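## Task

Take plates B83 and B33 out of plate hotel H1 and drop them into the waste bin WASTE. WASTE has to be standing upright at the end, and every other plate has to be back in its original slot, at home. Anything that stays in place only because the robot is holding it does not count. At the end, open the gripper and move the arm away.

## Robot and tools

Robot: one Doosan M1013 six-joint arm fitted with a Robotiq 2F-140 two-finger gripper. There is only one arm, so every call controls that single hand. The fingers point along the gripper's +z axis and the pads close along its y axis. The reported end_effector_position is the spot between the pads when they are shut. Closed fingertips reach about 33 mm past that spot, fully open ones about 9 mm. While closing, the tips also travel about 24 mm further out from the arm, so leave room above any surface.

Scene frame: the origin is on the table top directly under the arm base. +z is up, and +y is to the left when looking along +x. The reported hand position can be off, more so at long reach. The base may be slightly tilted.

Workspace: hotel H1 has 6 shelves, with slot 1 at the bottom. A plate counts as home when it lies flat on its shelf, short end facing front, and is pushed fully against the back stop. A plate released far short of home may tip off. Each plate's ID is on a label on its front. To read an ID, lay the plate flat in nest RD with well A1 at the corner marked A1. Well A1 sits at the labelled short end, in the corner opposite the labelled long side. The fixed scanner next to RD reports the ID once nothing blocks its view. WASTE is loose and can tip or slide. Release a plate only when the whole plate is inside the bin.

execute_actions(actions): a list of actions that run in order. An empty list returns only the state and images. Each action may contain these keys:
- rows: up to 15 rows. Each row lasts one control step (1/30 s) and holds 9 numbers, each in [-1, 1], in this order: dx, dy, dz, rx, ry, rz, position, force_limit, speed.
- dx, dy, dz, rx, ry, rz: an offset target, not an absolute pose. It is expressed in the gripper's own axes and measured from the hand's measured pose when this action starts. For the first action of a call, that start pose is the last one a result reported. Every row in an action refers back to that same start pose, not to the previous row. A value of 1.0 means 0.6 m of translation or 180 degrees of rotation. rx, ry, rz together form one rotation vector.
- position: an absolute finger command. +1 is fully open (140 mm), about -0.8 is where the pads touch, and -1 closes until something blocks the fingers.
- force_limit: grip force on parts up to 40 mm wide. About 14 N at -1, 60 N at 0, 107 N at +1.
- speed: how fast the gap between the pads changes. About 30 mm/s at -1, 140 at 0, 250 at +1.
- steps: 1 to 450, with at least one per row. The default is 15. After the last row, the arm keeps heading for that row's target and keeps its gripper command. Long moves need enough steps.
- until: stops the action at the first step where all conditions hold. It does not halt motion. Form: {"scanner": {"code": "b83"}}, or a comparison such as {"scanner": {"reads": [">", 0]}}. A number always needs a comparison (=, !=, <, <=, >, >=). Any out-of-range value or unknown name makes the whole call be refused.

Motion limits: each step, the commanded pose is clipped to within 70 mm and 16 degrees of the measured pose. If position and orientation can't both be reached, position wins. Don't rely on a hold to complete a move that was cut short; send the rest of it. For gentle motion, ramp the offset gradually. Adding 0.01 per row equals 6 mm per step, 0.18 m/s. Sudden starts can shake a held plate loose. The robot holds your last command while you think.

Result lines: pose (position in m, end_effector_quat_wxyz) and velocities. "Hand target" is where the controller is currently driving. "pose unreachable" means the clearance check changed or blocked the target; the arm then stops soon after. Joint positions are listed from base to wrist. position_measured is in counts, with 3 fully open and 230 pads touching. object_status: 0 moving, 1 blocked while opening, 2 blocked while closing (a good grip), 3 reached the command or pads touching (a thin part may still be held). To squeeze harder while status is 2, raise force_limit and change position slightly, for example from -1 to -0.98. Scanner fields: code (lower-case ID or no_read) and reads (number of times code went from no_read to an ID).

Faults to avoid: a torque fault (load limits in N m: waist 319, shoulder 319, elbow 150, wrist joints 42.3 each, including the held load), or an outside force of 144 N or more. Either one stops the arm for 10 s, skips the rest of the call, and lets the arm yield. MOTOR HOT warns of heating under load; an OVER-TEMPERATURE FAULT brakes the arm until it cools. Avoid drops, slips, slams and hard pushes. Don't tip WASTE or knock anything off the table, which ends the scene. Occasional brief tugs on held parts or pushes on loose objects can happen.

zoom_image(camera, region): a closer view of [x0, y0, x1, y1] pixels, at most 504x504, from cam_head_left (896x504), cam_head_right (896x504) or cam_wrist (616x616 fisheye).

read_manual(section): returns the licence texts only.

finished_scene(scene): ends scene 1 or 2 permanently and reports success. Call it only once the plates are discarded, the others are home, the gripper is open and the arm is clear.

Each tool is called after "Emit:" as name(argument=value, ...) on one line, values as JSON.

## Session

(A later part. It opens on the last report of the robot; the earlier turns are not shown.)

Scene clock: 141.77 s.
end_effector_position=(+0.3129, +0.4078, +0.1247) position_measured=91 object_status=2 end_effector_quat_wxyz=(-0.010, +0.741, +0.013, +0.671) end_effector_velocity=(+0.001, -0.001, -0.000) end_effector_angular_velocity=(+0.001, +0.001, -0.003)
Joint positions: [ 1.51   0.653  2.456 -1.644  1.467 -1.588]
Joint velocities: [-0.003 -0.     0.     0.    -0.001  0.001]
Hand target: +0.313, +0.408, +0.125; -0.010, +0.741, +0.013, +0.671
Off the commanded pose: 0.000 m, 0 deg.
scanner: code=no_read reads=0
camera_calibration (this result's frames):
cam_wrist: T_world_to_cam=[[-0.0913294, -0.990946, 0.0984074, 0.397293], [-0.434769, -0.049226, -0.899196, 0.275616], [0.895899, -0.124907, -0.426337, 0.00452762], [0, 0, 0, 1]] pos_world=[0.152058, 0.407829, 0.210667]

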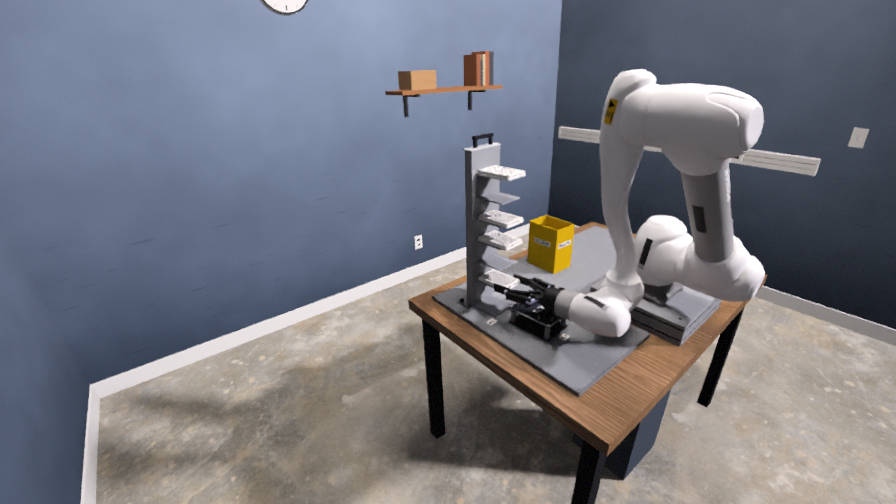

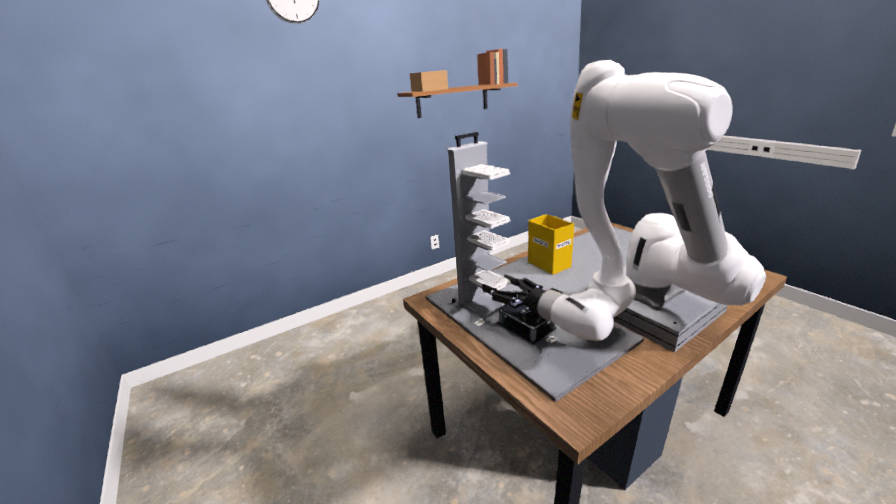

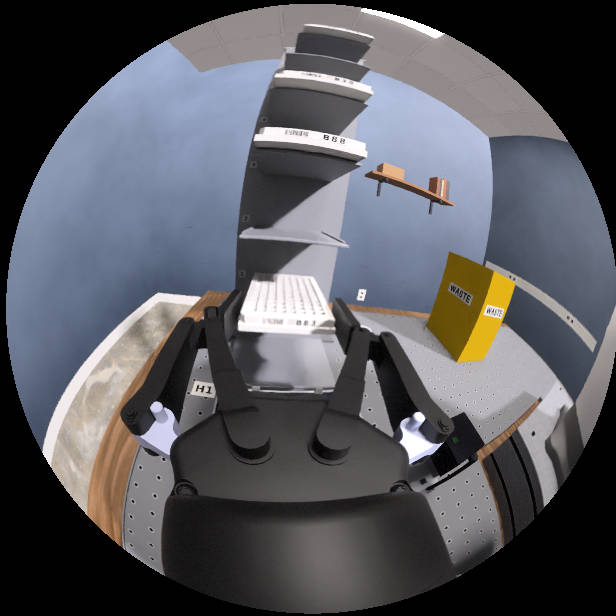

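Still on the shelf; back a little further.

Emit:
execute_actions(actions=[{"rows":[[0,0,0,0,0,0,0.5,0,0]],"steps":6},{"rows":[[0,0,-0.014,0,0,0,0.5,0,0]],"steps":10},{"rows":[[0,0,0,0,0,0,-1,0.3,-0.5]],"steps":22}])

Scene clock: 145.17 s.
end_effector_position=(+0.3048, +0.4065, +0.1255) position_measured=92 object_status=2 end_effector_quat_wxyz=(-0.009, +0.741, +0.012, +0.671) end_effector_velocity=(+0.000, -0.001, -0.000) end_effector_angular_velocity=(-0.001, -0.000, -0.001)
Joint positions: [ 1.531  0.651  2.457 -1.621  1.467 -1.591]
Joint velocities: [-0.     0.001  0.     0.     0.     0.   ]
Hand target: +0.305, +0.406, +0.125; -0.009, +0.741, +0.012, +0.671
Off the commanded pose: 0.000 m, 0 deg.
scanner: code=no_read reads=0
camera_calibration (this result's frames):
cam_wrist: T_world_to_cam=[[-0.0926578, -0.990732, 0.0993239, 0.395419], [-0.434884, -0.0494678, -0.899127, 0.272898], [0.895707, -0.126505, -0.42627, 0.0127169], [0, 0, 0, 1]] pos_world=[0.143927, 0.406863, 0.211516]

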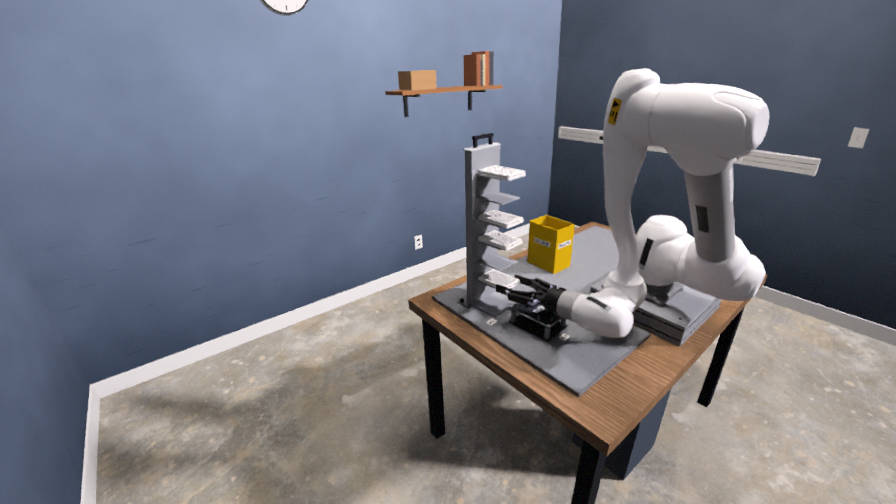

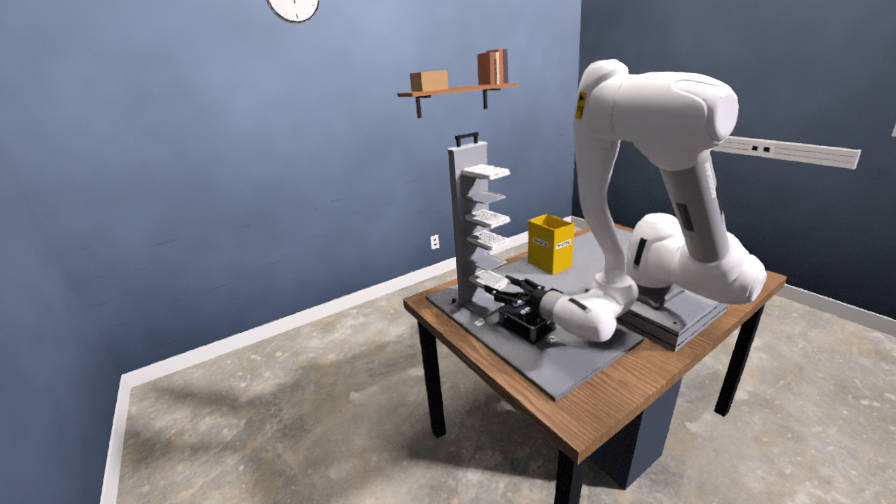

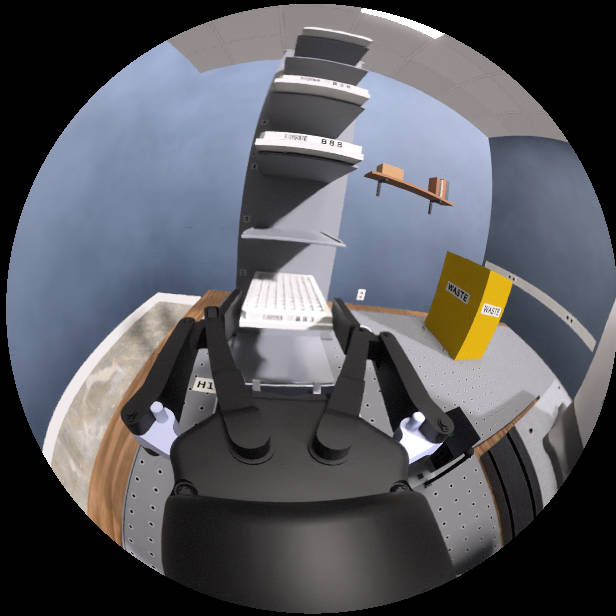

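Emit:
execute_actions(actions=[{"rows":[[0,0,0,0,0,0,0.5,0,0]],"steps":6},{"rows":[[0,-0.005,-0.009,0,0,0,0.5,0,0]],"steps":10},{"rows":[[0,0,0,0,0,0,-1,0.3,-0.5]],"steps":22}])

Emit:
zoom_image(camera="cam_wrist", region=[200, 220, 380, 370])

Emit:
zoom_image(camera="cam_head_left", region=[470, 250, 560, 320])

Scene clock: 150.07 s.
end_effector_position=(+0.2997, +0.4078, +0.1260) position_measured=95 object_status=2 end_effector_quat_wxyz=(-0.008, +0.742, +0.012, +0.671) end_effector_velocity=(+0.000, -0.001, -0.001) end_effector_angular_velocity=(+0.000, +0.000, -0.002)
Joint positions: [ 1.544  0.65   2.453 -1.605  1.468 -1.598]
Joint velocities: [-0.001  0.001  0.     0.001 -0.     0.001]
Hand target: +0.300, +0.408, +0.126; -0.008, +0.742, +0.012, +0.671
Off the commanded pose: 0.000 m, 0 deg.
scanner: code=no_read reads=0
camera_calibration (this result's frames):
cam_wrist: T_world_to_cam=[[-0.0948116, -0.990378, 0.100806, 0.396527], [-0.435032, -0.0498612, -0.899034, 0.271339], [0.89541, -0.129092, -0.426118, 0.0187674], [0, 0, 0, 1]] pos_world=[0.138832, 0.408664, 0.211968]

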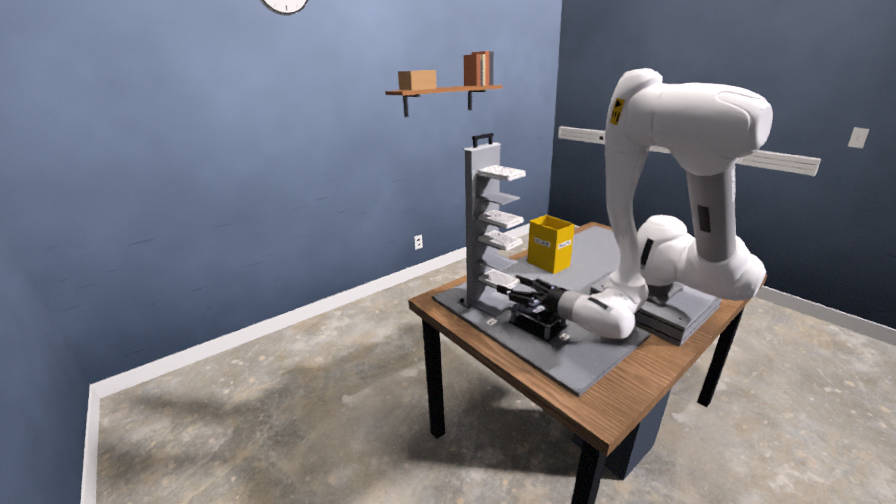

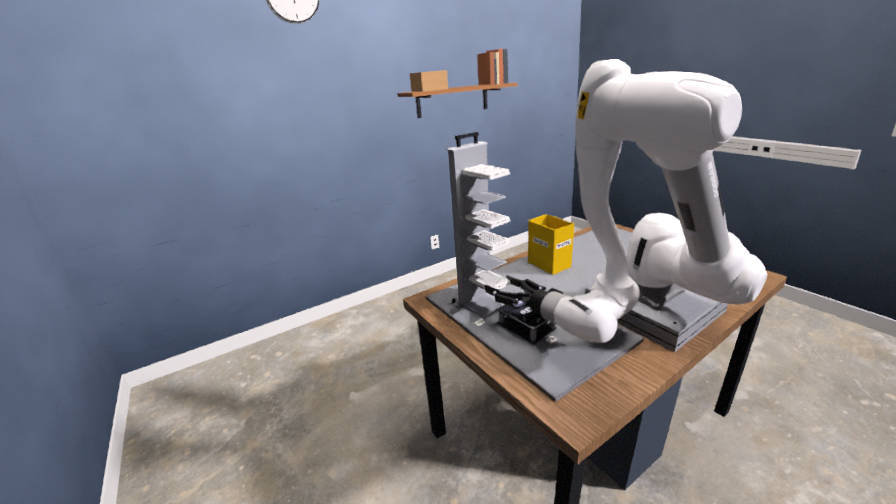

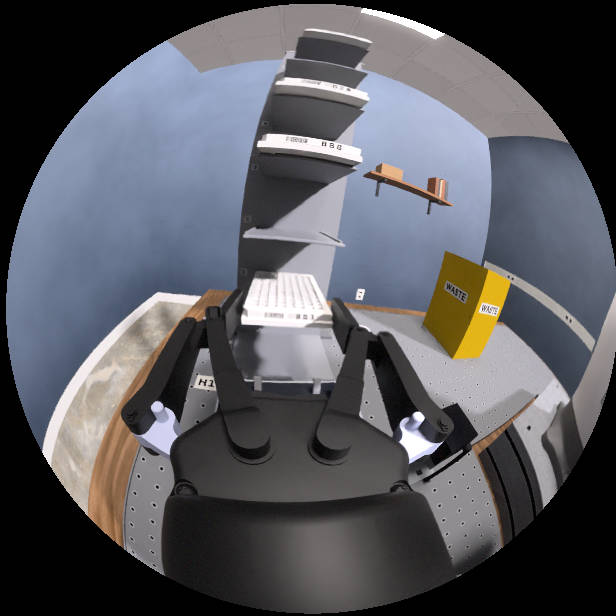

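Region (200, 220, 380, 370) of cam_wrist's 616x616 image, scaled by 2.800, with more detail than that image has.

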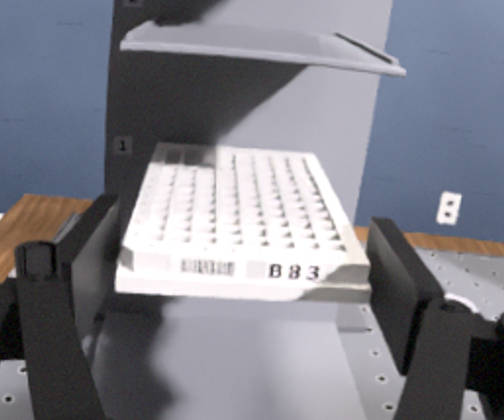

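Region (470, 250, 560, 320) of cam_head_left's 896x504 image, scaled by 5.600, with more detail than that image has.

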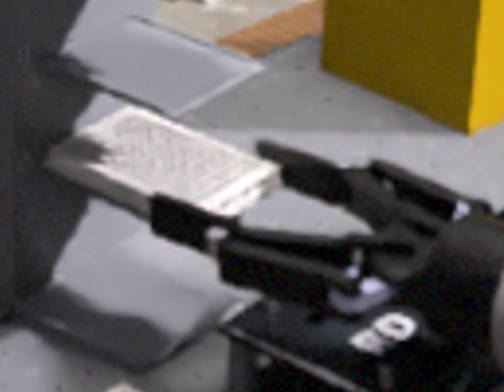

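Emit:
execute_actions(actions=[{"rows":[[0,0,0,0,0,0,0.5,0,0]],"steps":6},{"rows":[[0.018,0,0.025,0,0.012,0,0.5,0,0]],"steps":14},{"rows":[[0,0,0,0,0,0,-1,0.3,-0.5]],"steps":24}])

Emit:
zoom_image(camera="cam_wrist", region=[200, 220, 380, 370])

Scene clock: 155.57 s.
end_effector_position=(+0.3159, +0.4074, +0.1351) position_measured=108 object_status=2 end_effector_quat_wxyz=(-0.007, +0.729, +0.012, +0.685) end_effector_velocity=(+0.001, -0.001, +0.000) end_effector_angular_velocity=(+0.001, +0.000, -0.002)
Joint positions: [ 1.505  0.658  2.453 -1.644  1.504 -1.589]
Joint velocities: [-0.001 -0.     0.     0.    -0.     0.   ]
Hand target: +0.316, +0.407, +0.135; -0.007, +0.729, +0.012, +0.685
Off the commanded pose: 0.000 m, 0 deg.
scanner: code=no_read reads=0
camera_calibration (this result's frames):
cam_wrist: T_world_to_cam=[[-0.0997391, -0.990277, 0.0969711, 0.398728], [-0.400877, -0.0492054, -0.91481, 0.277708], [0.910687, -0.130116, -0.392071, -0.000939956], [0, 0, 0, 1]] pos_world=[0.151952, 0.408394, 0.215016]

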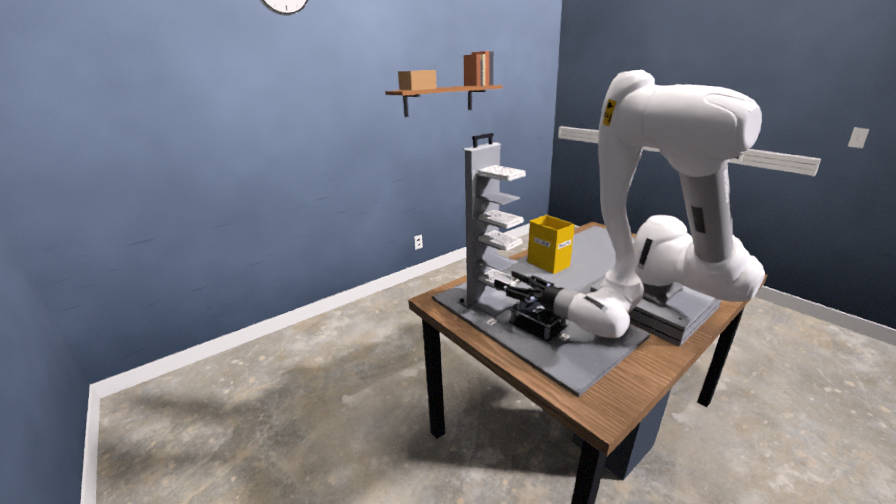

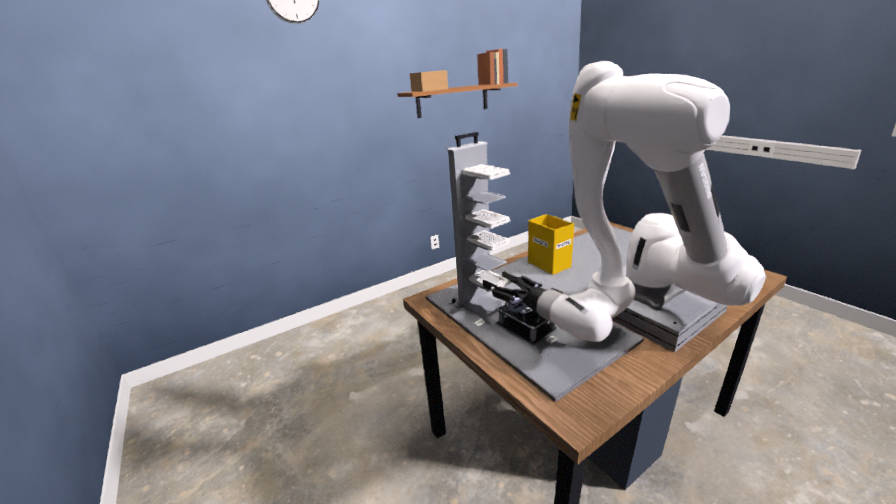

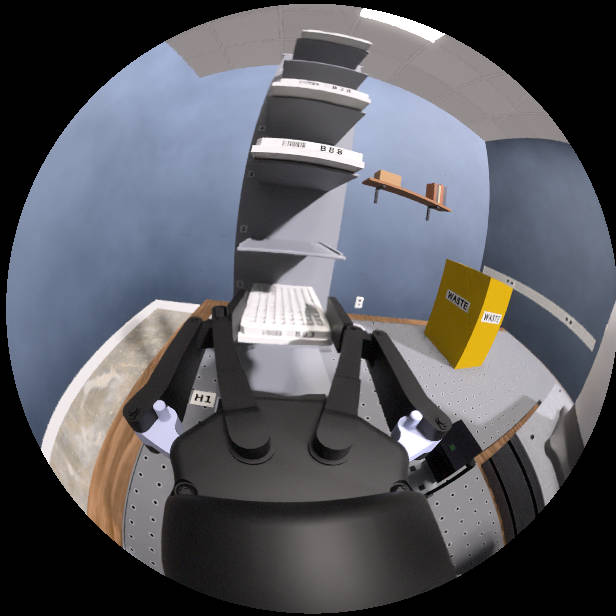

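Region (200, 220, 380, 370) of cam_wrist's 616x616 image, scaled by 2.800, with more detail than that image has.

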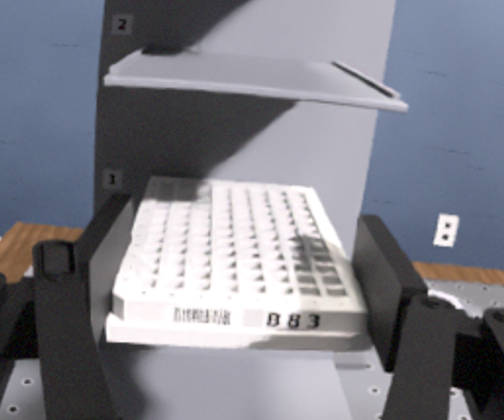

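Emit:
execute_actions(actions=[{"rows":[[0.005,0,0,0,0,0,-1,0.3,0],[0.01,0,0,0,0,0,-1,0.3,0],[0.015,0,-0.005,0,0,0,-1,0.3,0],[0.02,0,-0.015,0,0,0,-1,0.3,0],[0.025,0,-0.03,0,0,0,-1,0.3,0],[0.025,0,-0.05,0,0,0,-1,0.3,0],[0.025,0,-0.07,0,0,0,-1,0.3,0],[0.025,0,-0.1,0,0,0,-1,0.3,0],[0.025,0,-0.13,0,0,0,-1,0.3,0],[0.025,0,-0.26,0,0,0,-1,0.3,0]],"steps":36},{"rows":[[0.01,0,0,0,0,0,-1,0.3,0],[0.03,0,0,0,0,0,-1,0.3,0],[0.06,0,-0.01,0,0,0,-1,0.3,0],[0.1,0,-0.02,0,0,0,-1,0.3,0],[0.42,0.05,-0.04,0,0,0,-1,0.3,0]],"steps":36},{"rows":[[0,0.25,0,0,-0.48,0,-1,0.3,0]],"steps":50},{"rows":[[0.47,0.387,0,0,0,0.508,-1,0.3,0]],"steps":55}])

Emit:
zoom_image(camera="cam_wrist", region=[180, 220, 400, 400])

Scene clock: 166.97 s.
end_effector_position=(+0.4454, +0.0006, +0.4150) position_measured=109 object_status=2 end_effector_quat_wxyz=(+0.003, +0.707, -0.707, +0.002) end_effector_velocity=(+0.000, +0.000, -0.001) end_effector_angular_velocity=(-0.000, +0.003, -0.000)
Joint positions: [-0.114 -0.169  1.912  0.01   1.404 -3.24 ]
Joint velocities: [ 0.001  0.003 -0.    -0.     0.     0.001]
Hand target: +0.445, +0.001, +0.415; +0.003, +0.707, -0.707, +0.002
Off the commanded pose: 0.001 m, 0 deg.
scanner: code=no_read reads=0
camera_calibration (this result's frames):
cam_wrist: T_world_to_cam=[[-0.987428, -0.0832406, 0.134378, 0.360977], [-0.0333363, 0.940653, 0.33773, -0.118529], [-0.154515, 0.329004, -0.931602, 0.635982], [0, 0, 0, 1]] pos_world=[0.450757, -0.0676979, 0.584005]

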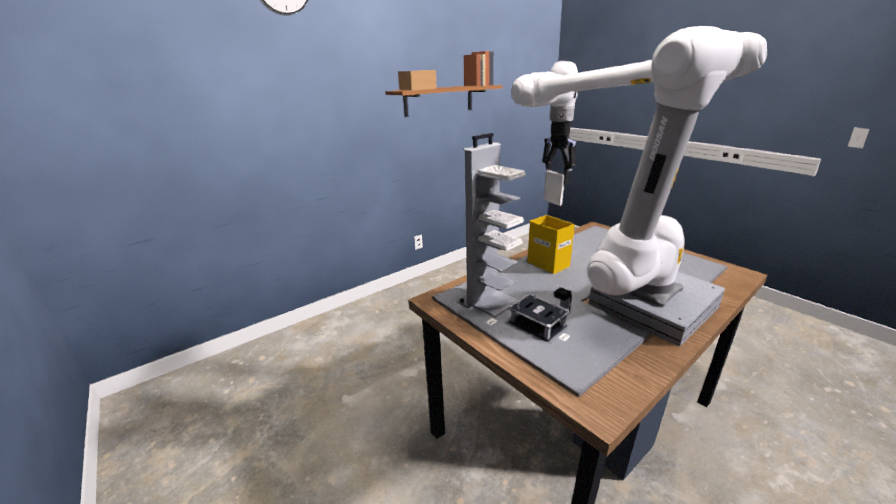

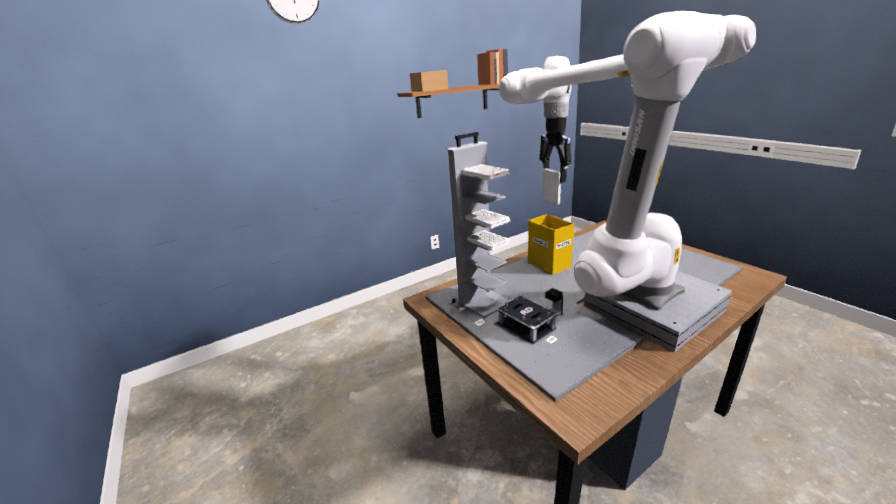

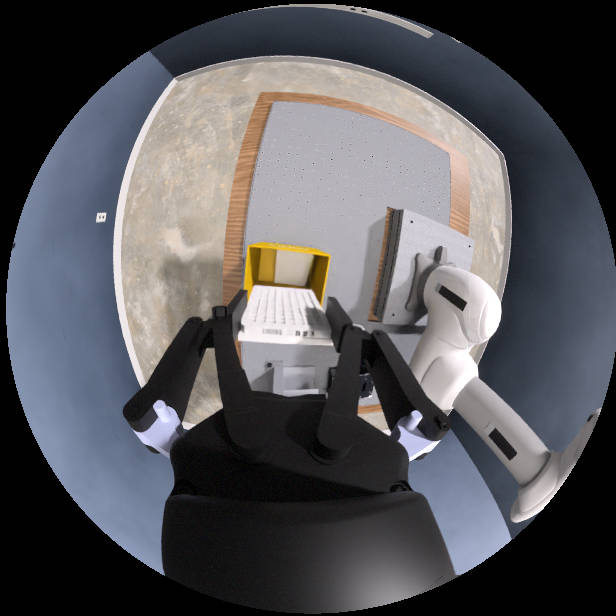

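Region (180, 220, 400, 400) of cam_wrist's 616x616 image, scaled by 2.291, with more detail than that image has; it fills the top 412 rows of this view, and the rest is white.

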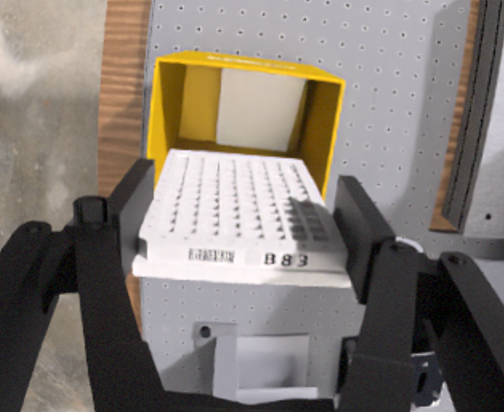

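Emit:
execute_actions(actions=[{"rows":[[0.01,0.003,0.02,0,0,0,-1,0.3,0],[0.025,0.003,0.05,0,0,0,-1,0.3,0],[0.037,0.003,0.09,0,0,0,-1,0.3,0],[0.037,0.003,0.27,0,0,0,-1,0.3,0]],"steps":32}])

Scene clock: 170.60 s.
end_effector_position=(+0.4436, -0.0226, +0.2532) position_measured=109 object_status=2 end_effector_quat_wxyz=(+0.003, +0.707, -0.707, +0.002) end_effector_velocity=(-0.000, -0.000, -0.000) end_effector_angular_velocity=(+0.001, +0.001, -0.002)
Joint positions: [-0.161 -0.076  2.141  0.011  1.083 -3.29 ]
Joint velocities: [-0.001  0.001  0.     0.001  0.    -0.   ]
Hand target: +0.444, -0.023, +0.253; +0.003, +0.707, -0.707, +0.002
Off the commanded pose: 0.000 m, 0 deg.
scanner: code=no_read reads=0
camera_calibration (this result's frames):
cam_wrist: T_world_to_cam=[[-0.987426, -0.0832963, 0.134359, 0.379002], [-0.0333777, 0.940613, 0.337837, -0.0420687], [-0.154521, 0.329104, -0.931565, 0.492604], [0, 0, 0, 1]] pos_world=[0.44895, -0.0909781, 0.422183]

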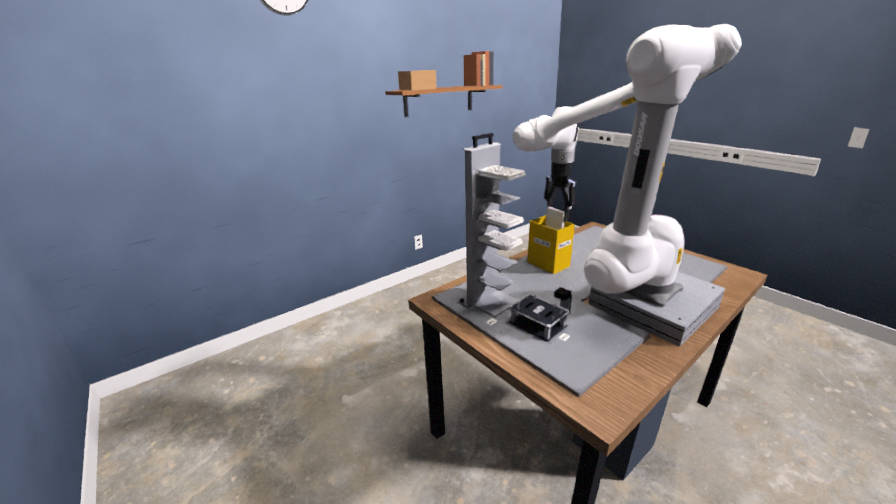

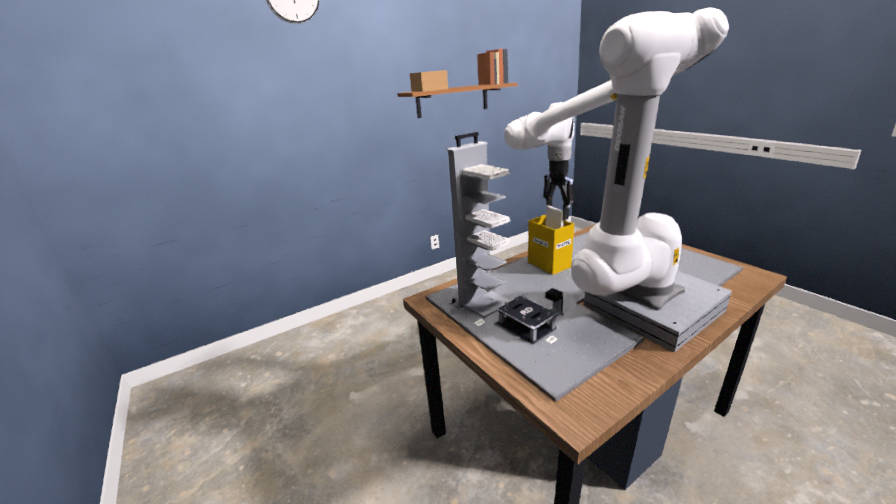

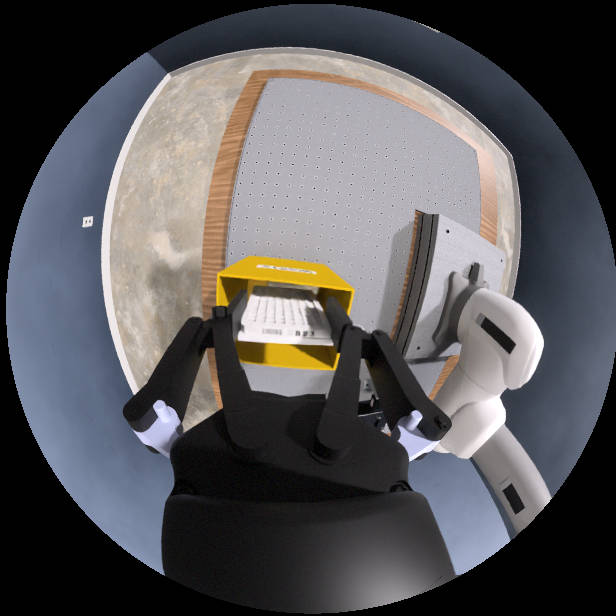

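Emit:
execute_actions(actions=[{"rows":[[-0.02,0,0,0,0,0,-1,0.3,0],[-0.055,0,0,0,0,0,-1,0.3,0]],"steps":16},{"rows":[[0,0,0.02,0,0,0,-1,0.3,0],[0,0,0.04,0,0,0,-1,0.3,0],[0,0,0.06,0,0,0,-1,0.3,0],[0,0,0.08,0,0,0,-1,0.3,0],[0,0,0.1,0,0,0,-1,0.3,0],[0,0,0.13,0,0,0,-1,0.3,0]],"steps":24}])

Emit:
zoom_image(camera="cam_head_left", region=[500, 170, 600, 280])

Scene clock: 175.90 s.
end_effector_position=(+0.4435, +0.0098, +0.1750) position_measured=109 object_status=2 end_effector_quat_wxyz=(+0.003, +0.707, -0.707, +0.002) end_effector_velocity=(+0.000, +0.001, -0.000) end_effector_angular_velocity=(+0.000, +0.000, +0.001)
Joint positions: [-0.085  0.005  2.229  0.013  0.912 -3.217]
Joint velocities: [ 0.001  0.001  0.     0.    -0.    -0.   ]
Hand target: +0.443, +0.010, +0.175; +0.003, +0.707, -0.707, +0.002
Off the commanded pose: 0.000 m, 0 deg.
scanner: code=no_read reads=0
camera_calibration (this result's frames):
cam_wrist: T_world_to_cam=[[-0.98744, -0.0832009, 0.134311, 0.392156], [-0.033298, 0.940605, 0.337867, -0.0461903], [-0.154445, 0.329152, -0.931561, 0.409055], [0, 0, 0, 1]] pos_world=[0.448869, -0.0585664, 0.343995]

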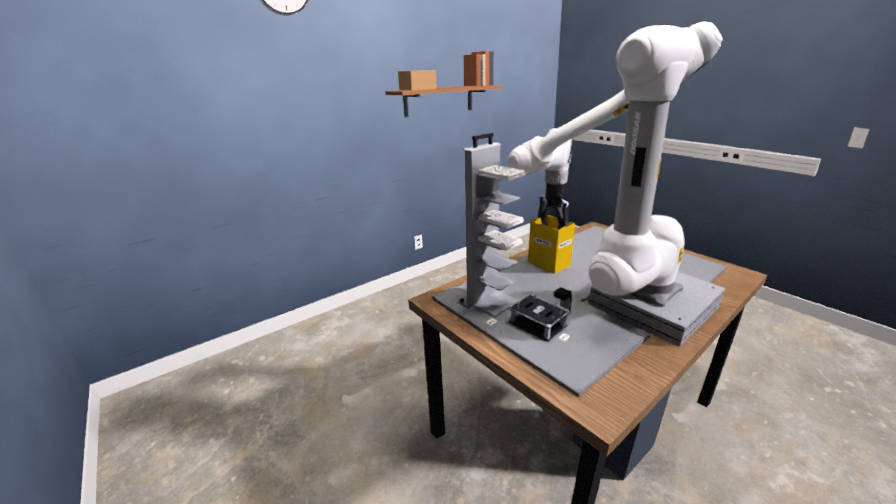

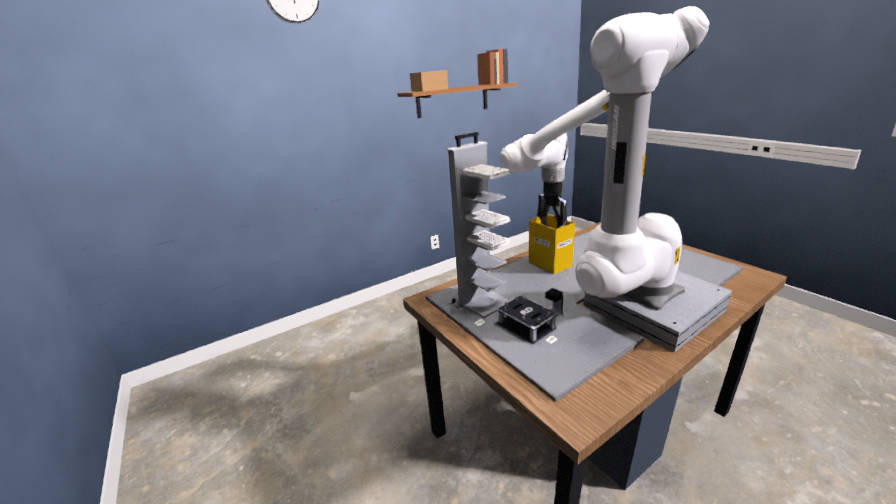

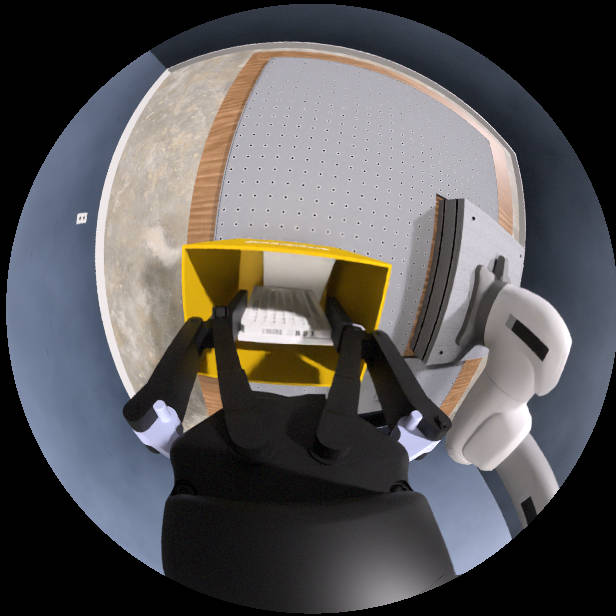

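Region (500, 170, 600, 280) of cam_head_left's 896x504 image, scaled by 4.582, with more detail than that image has; it fills the left 458 columns of this view, and the rest is white.

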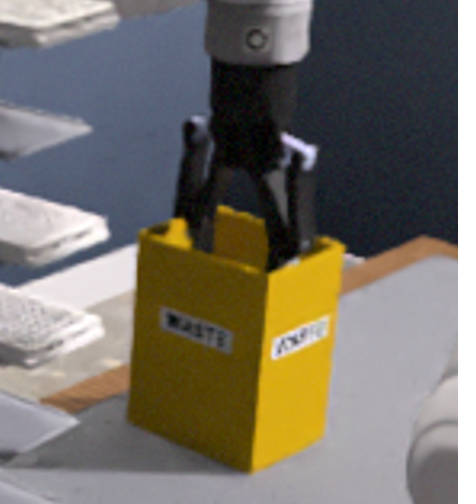

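Emit:
execute_actions(actions=[{"rows":[[0,0,0,0,0,0,0.27,0,-0.5]],"steps":14},{"rows":[[0,0,-0.02,0,0,0,0.27,0,0],[0,0,-0.05,0,0,0,0.27,0,0],[0,0,-0.3,0,0,0,0.27,0,0]],"steps":28}])

Scene clock: 182.03 s.
end_effector_position=(+0.4435, +0.0110, +0.3549) position_measured=95 object_status=3 end_effector_quat_wxyz=(+0.003, +0.707, -0.707, +0.002) end_effector_velocity=(-0.000, -0.000, +0.001) end_effector_angular_velocity=(+0.000, -0.001, -0.000)
Joint positions: [-0.089 -0.149  2.006  0.01   1.29  -3.216]
Joint velocities: [-0.    -0.002 -0.     0.     0.001 -0.   ]
Hand target: +0.444, +0.011, +0.355; +0.003, +0.707, -0.707, +0.002
Off the commanded pose: 0.000 m, 0 deg.
scanner: code=no_read reads=0
camera_calibration (this result's frames):
cam_wrist: T_world_to_cam=[[-0.987428, -0.0832191, 0.134391, 0.368076], [-0.0333287, 0.940691, 0.337624, -0.107965], [-0.154517, 0.3289, -0.931638, 0.576357], [0, 0, 0, 1]] pos_world=[0.448908, -0.0573717, 0.523941]

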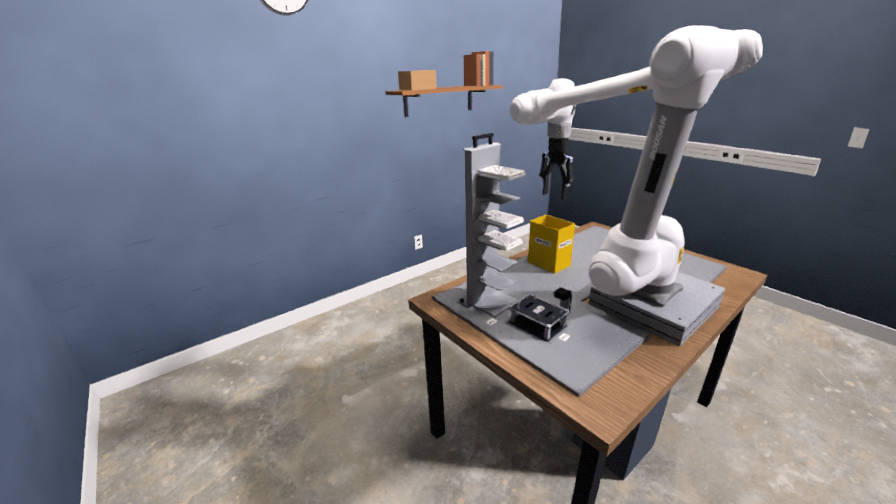

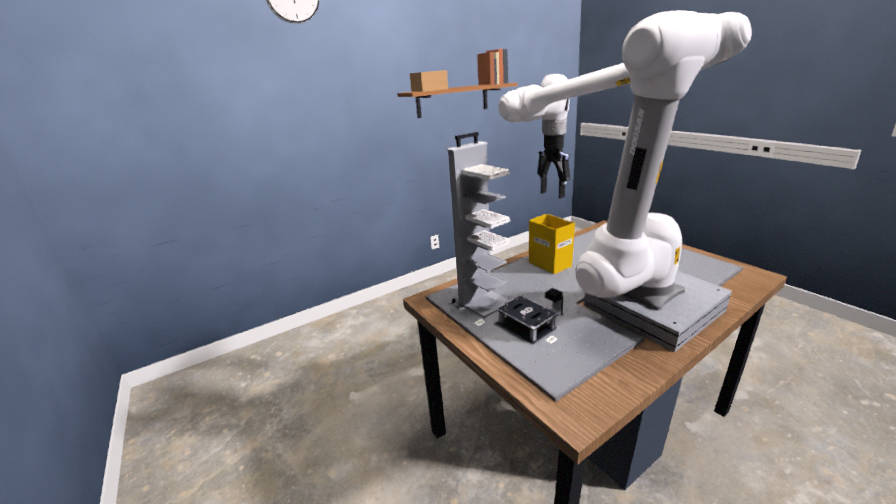

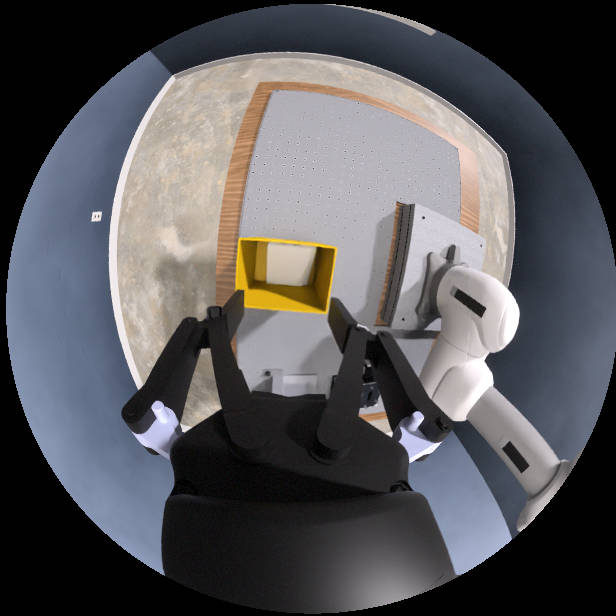

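Emit:
finished_scene(scene=1)

The scene is finished: the task was done.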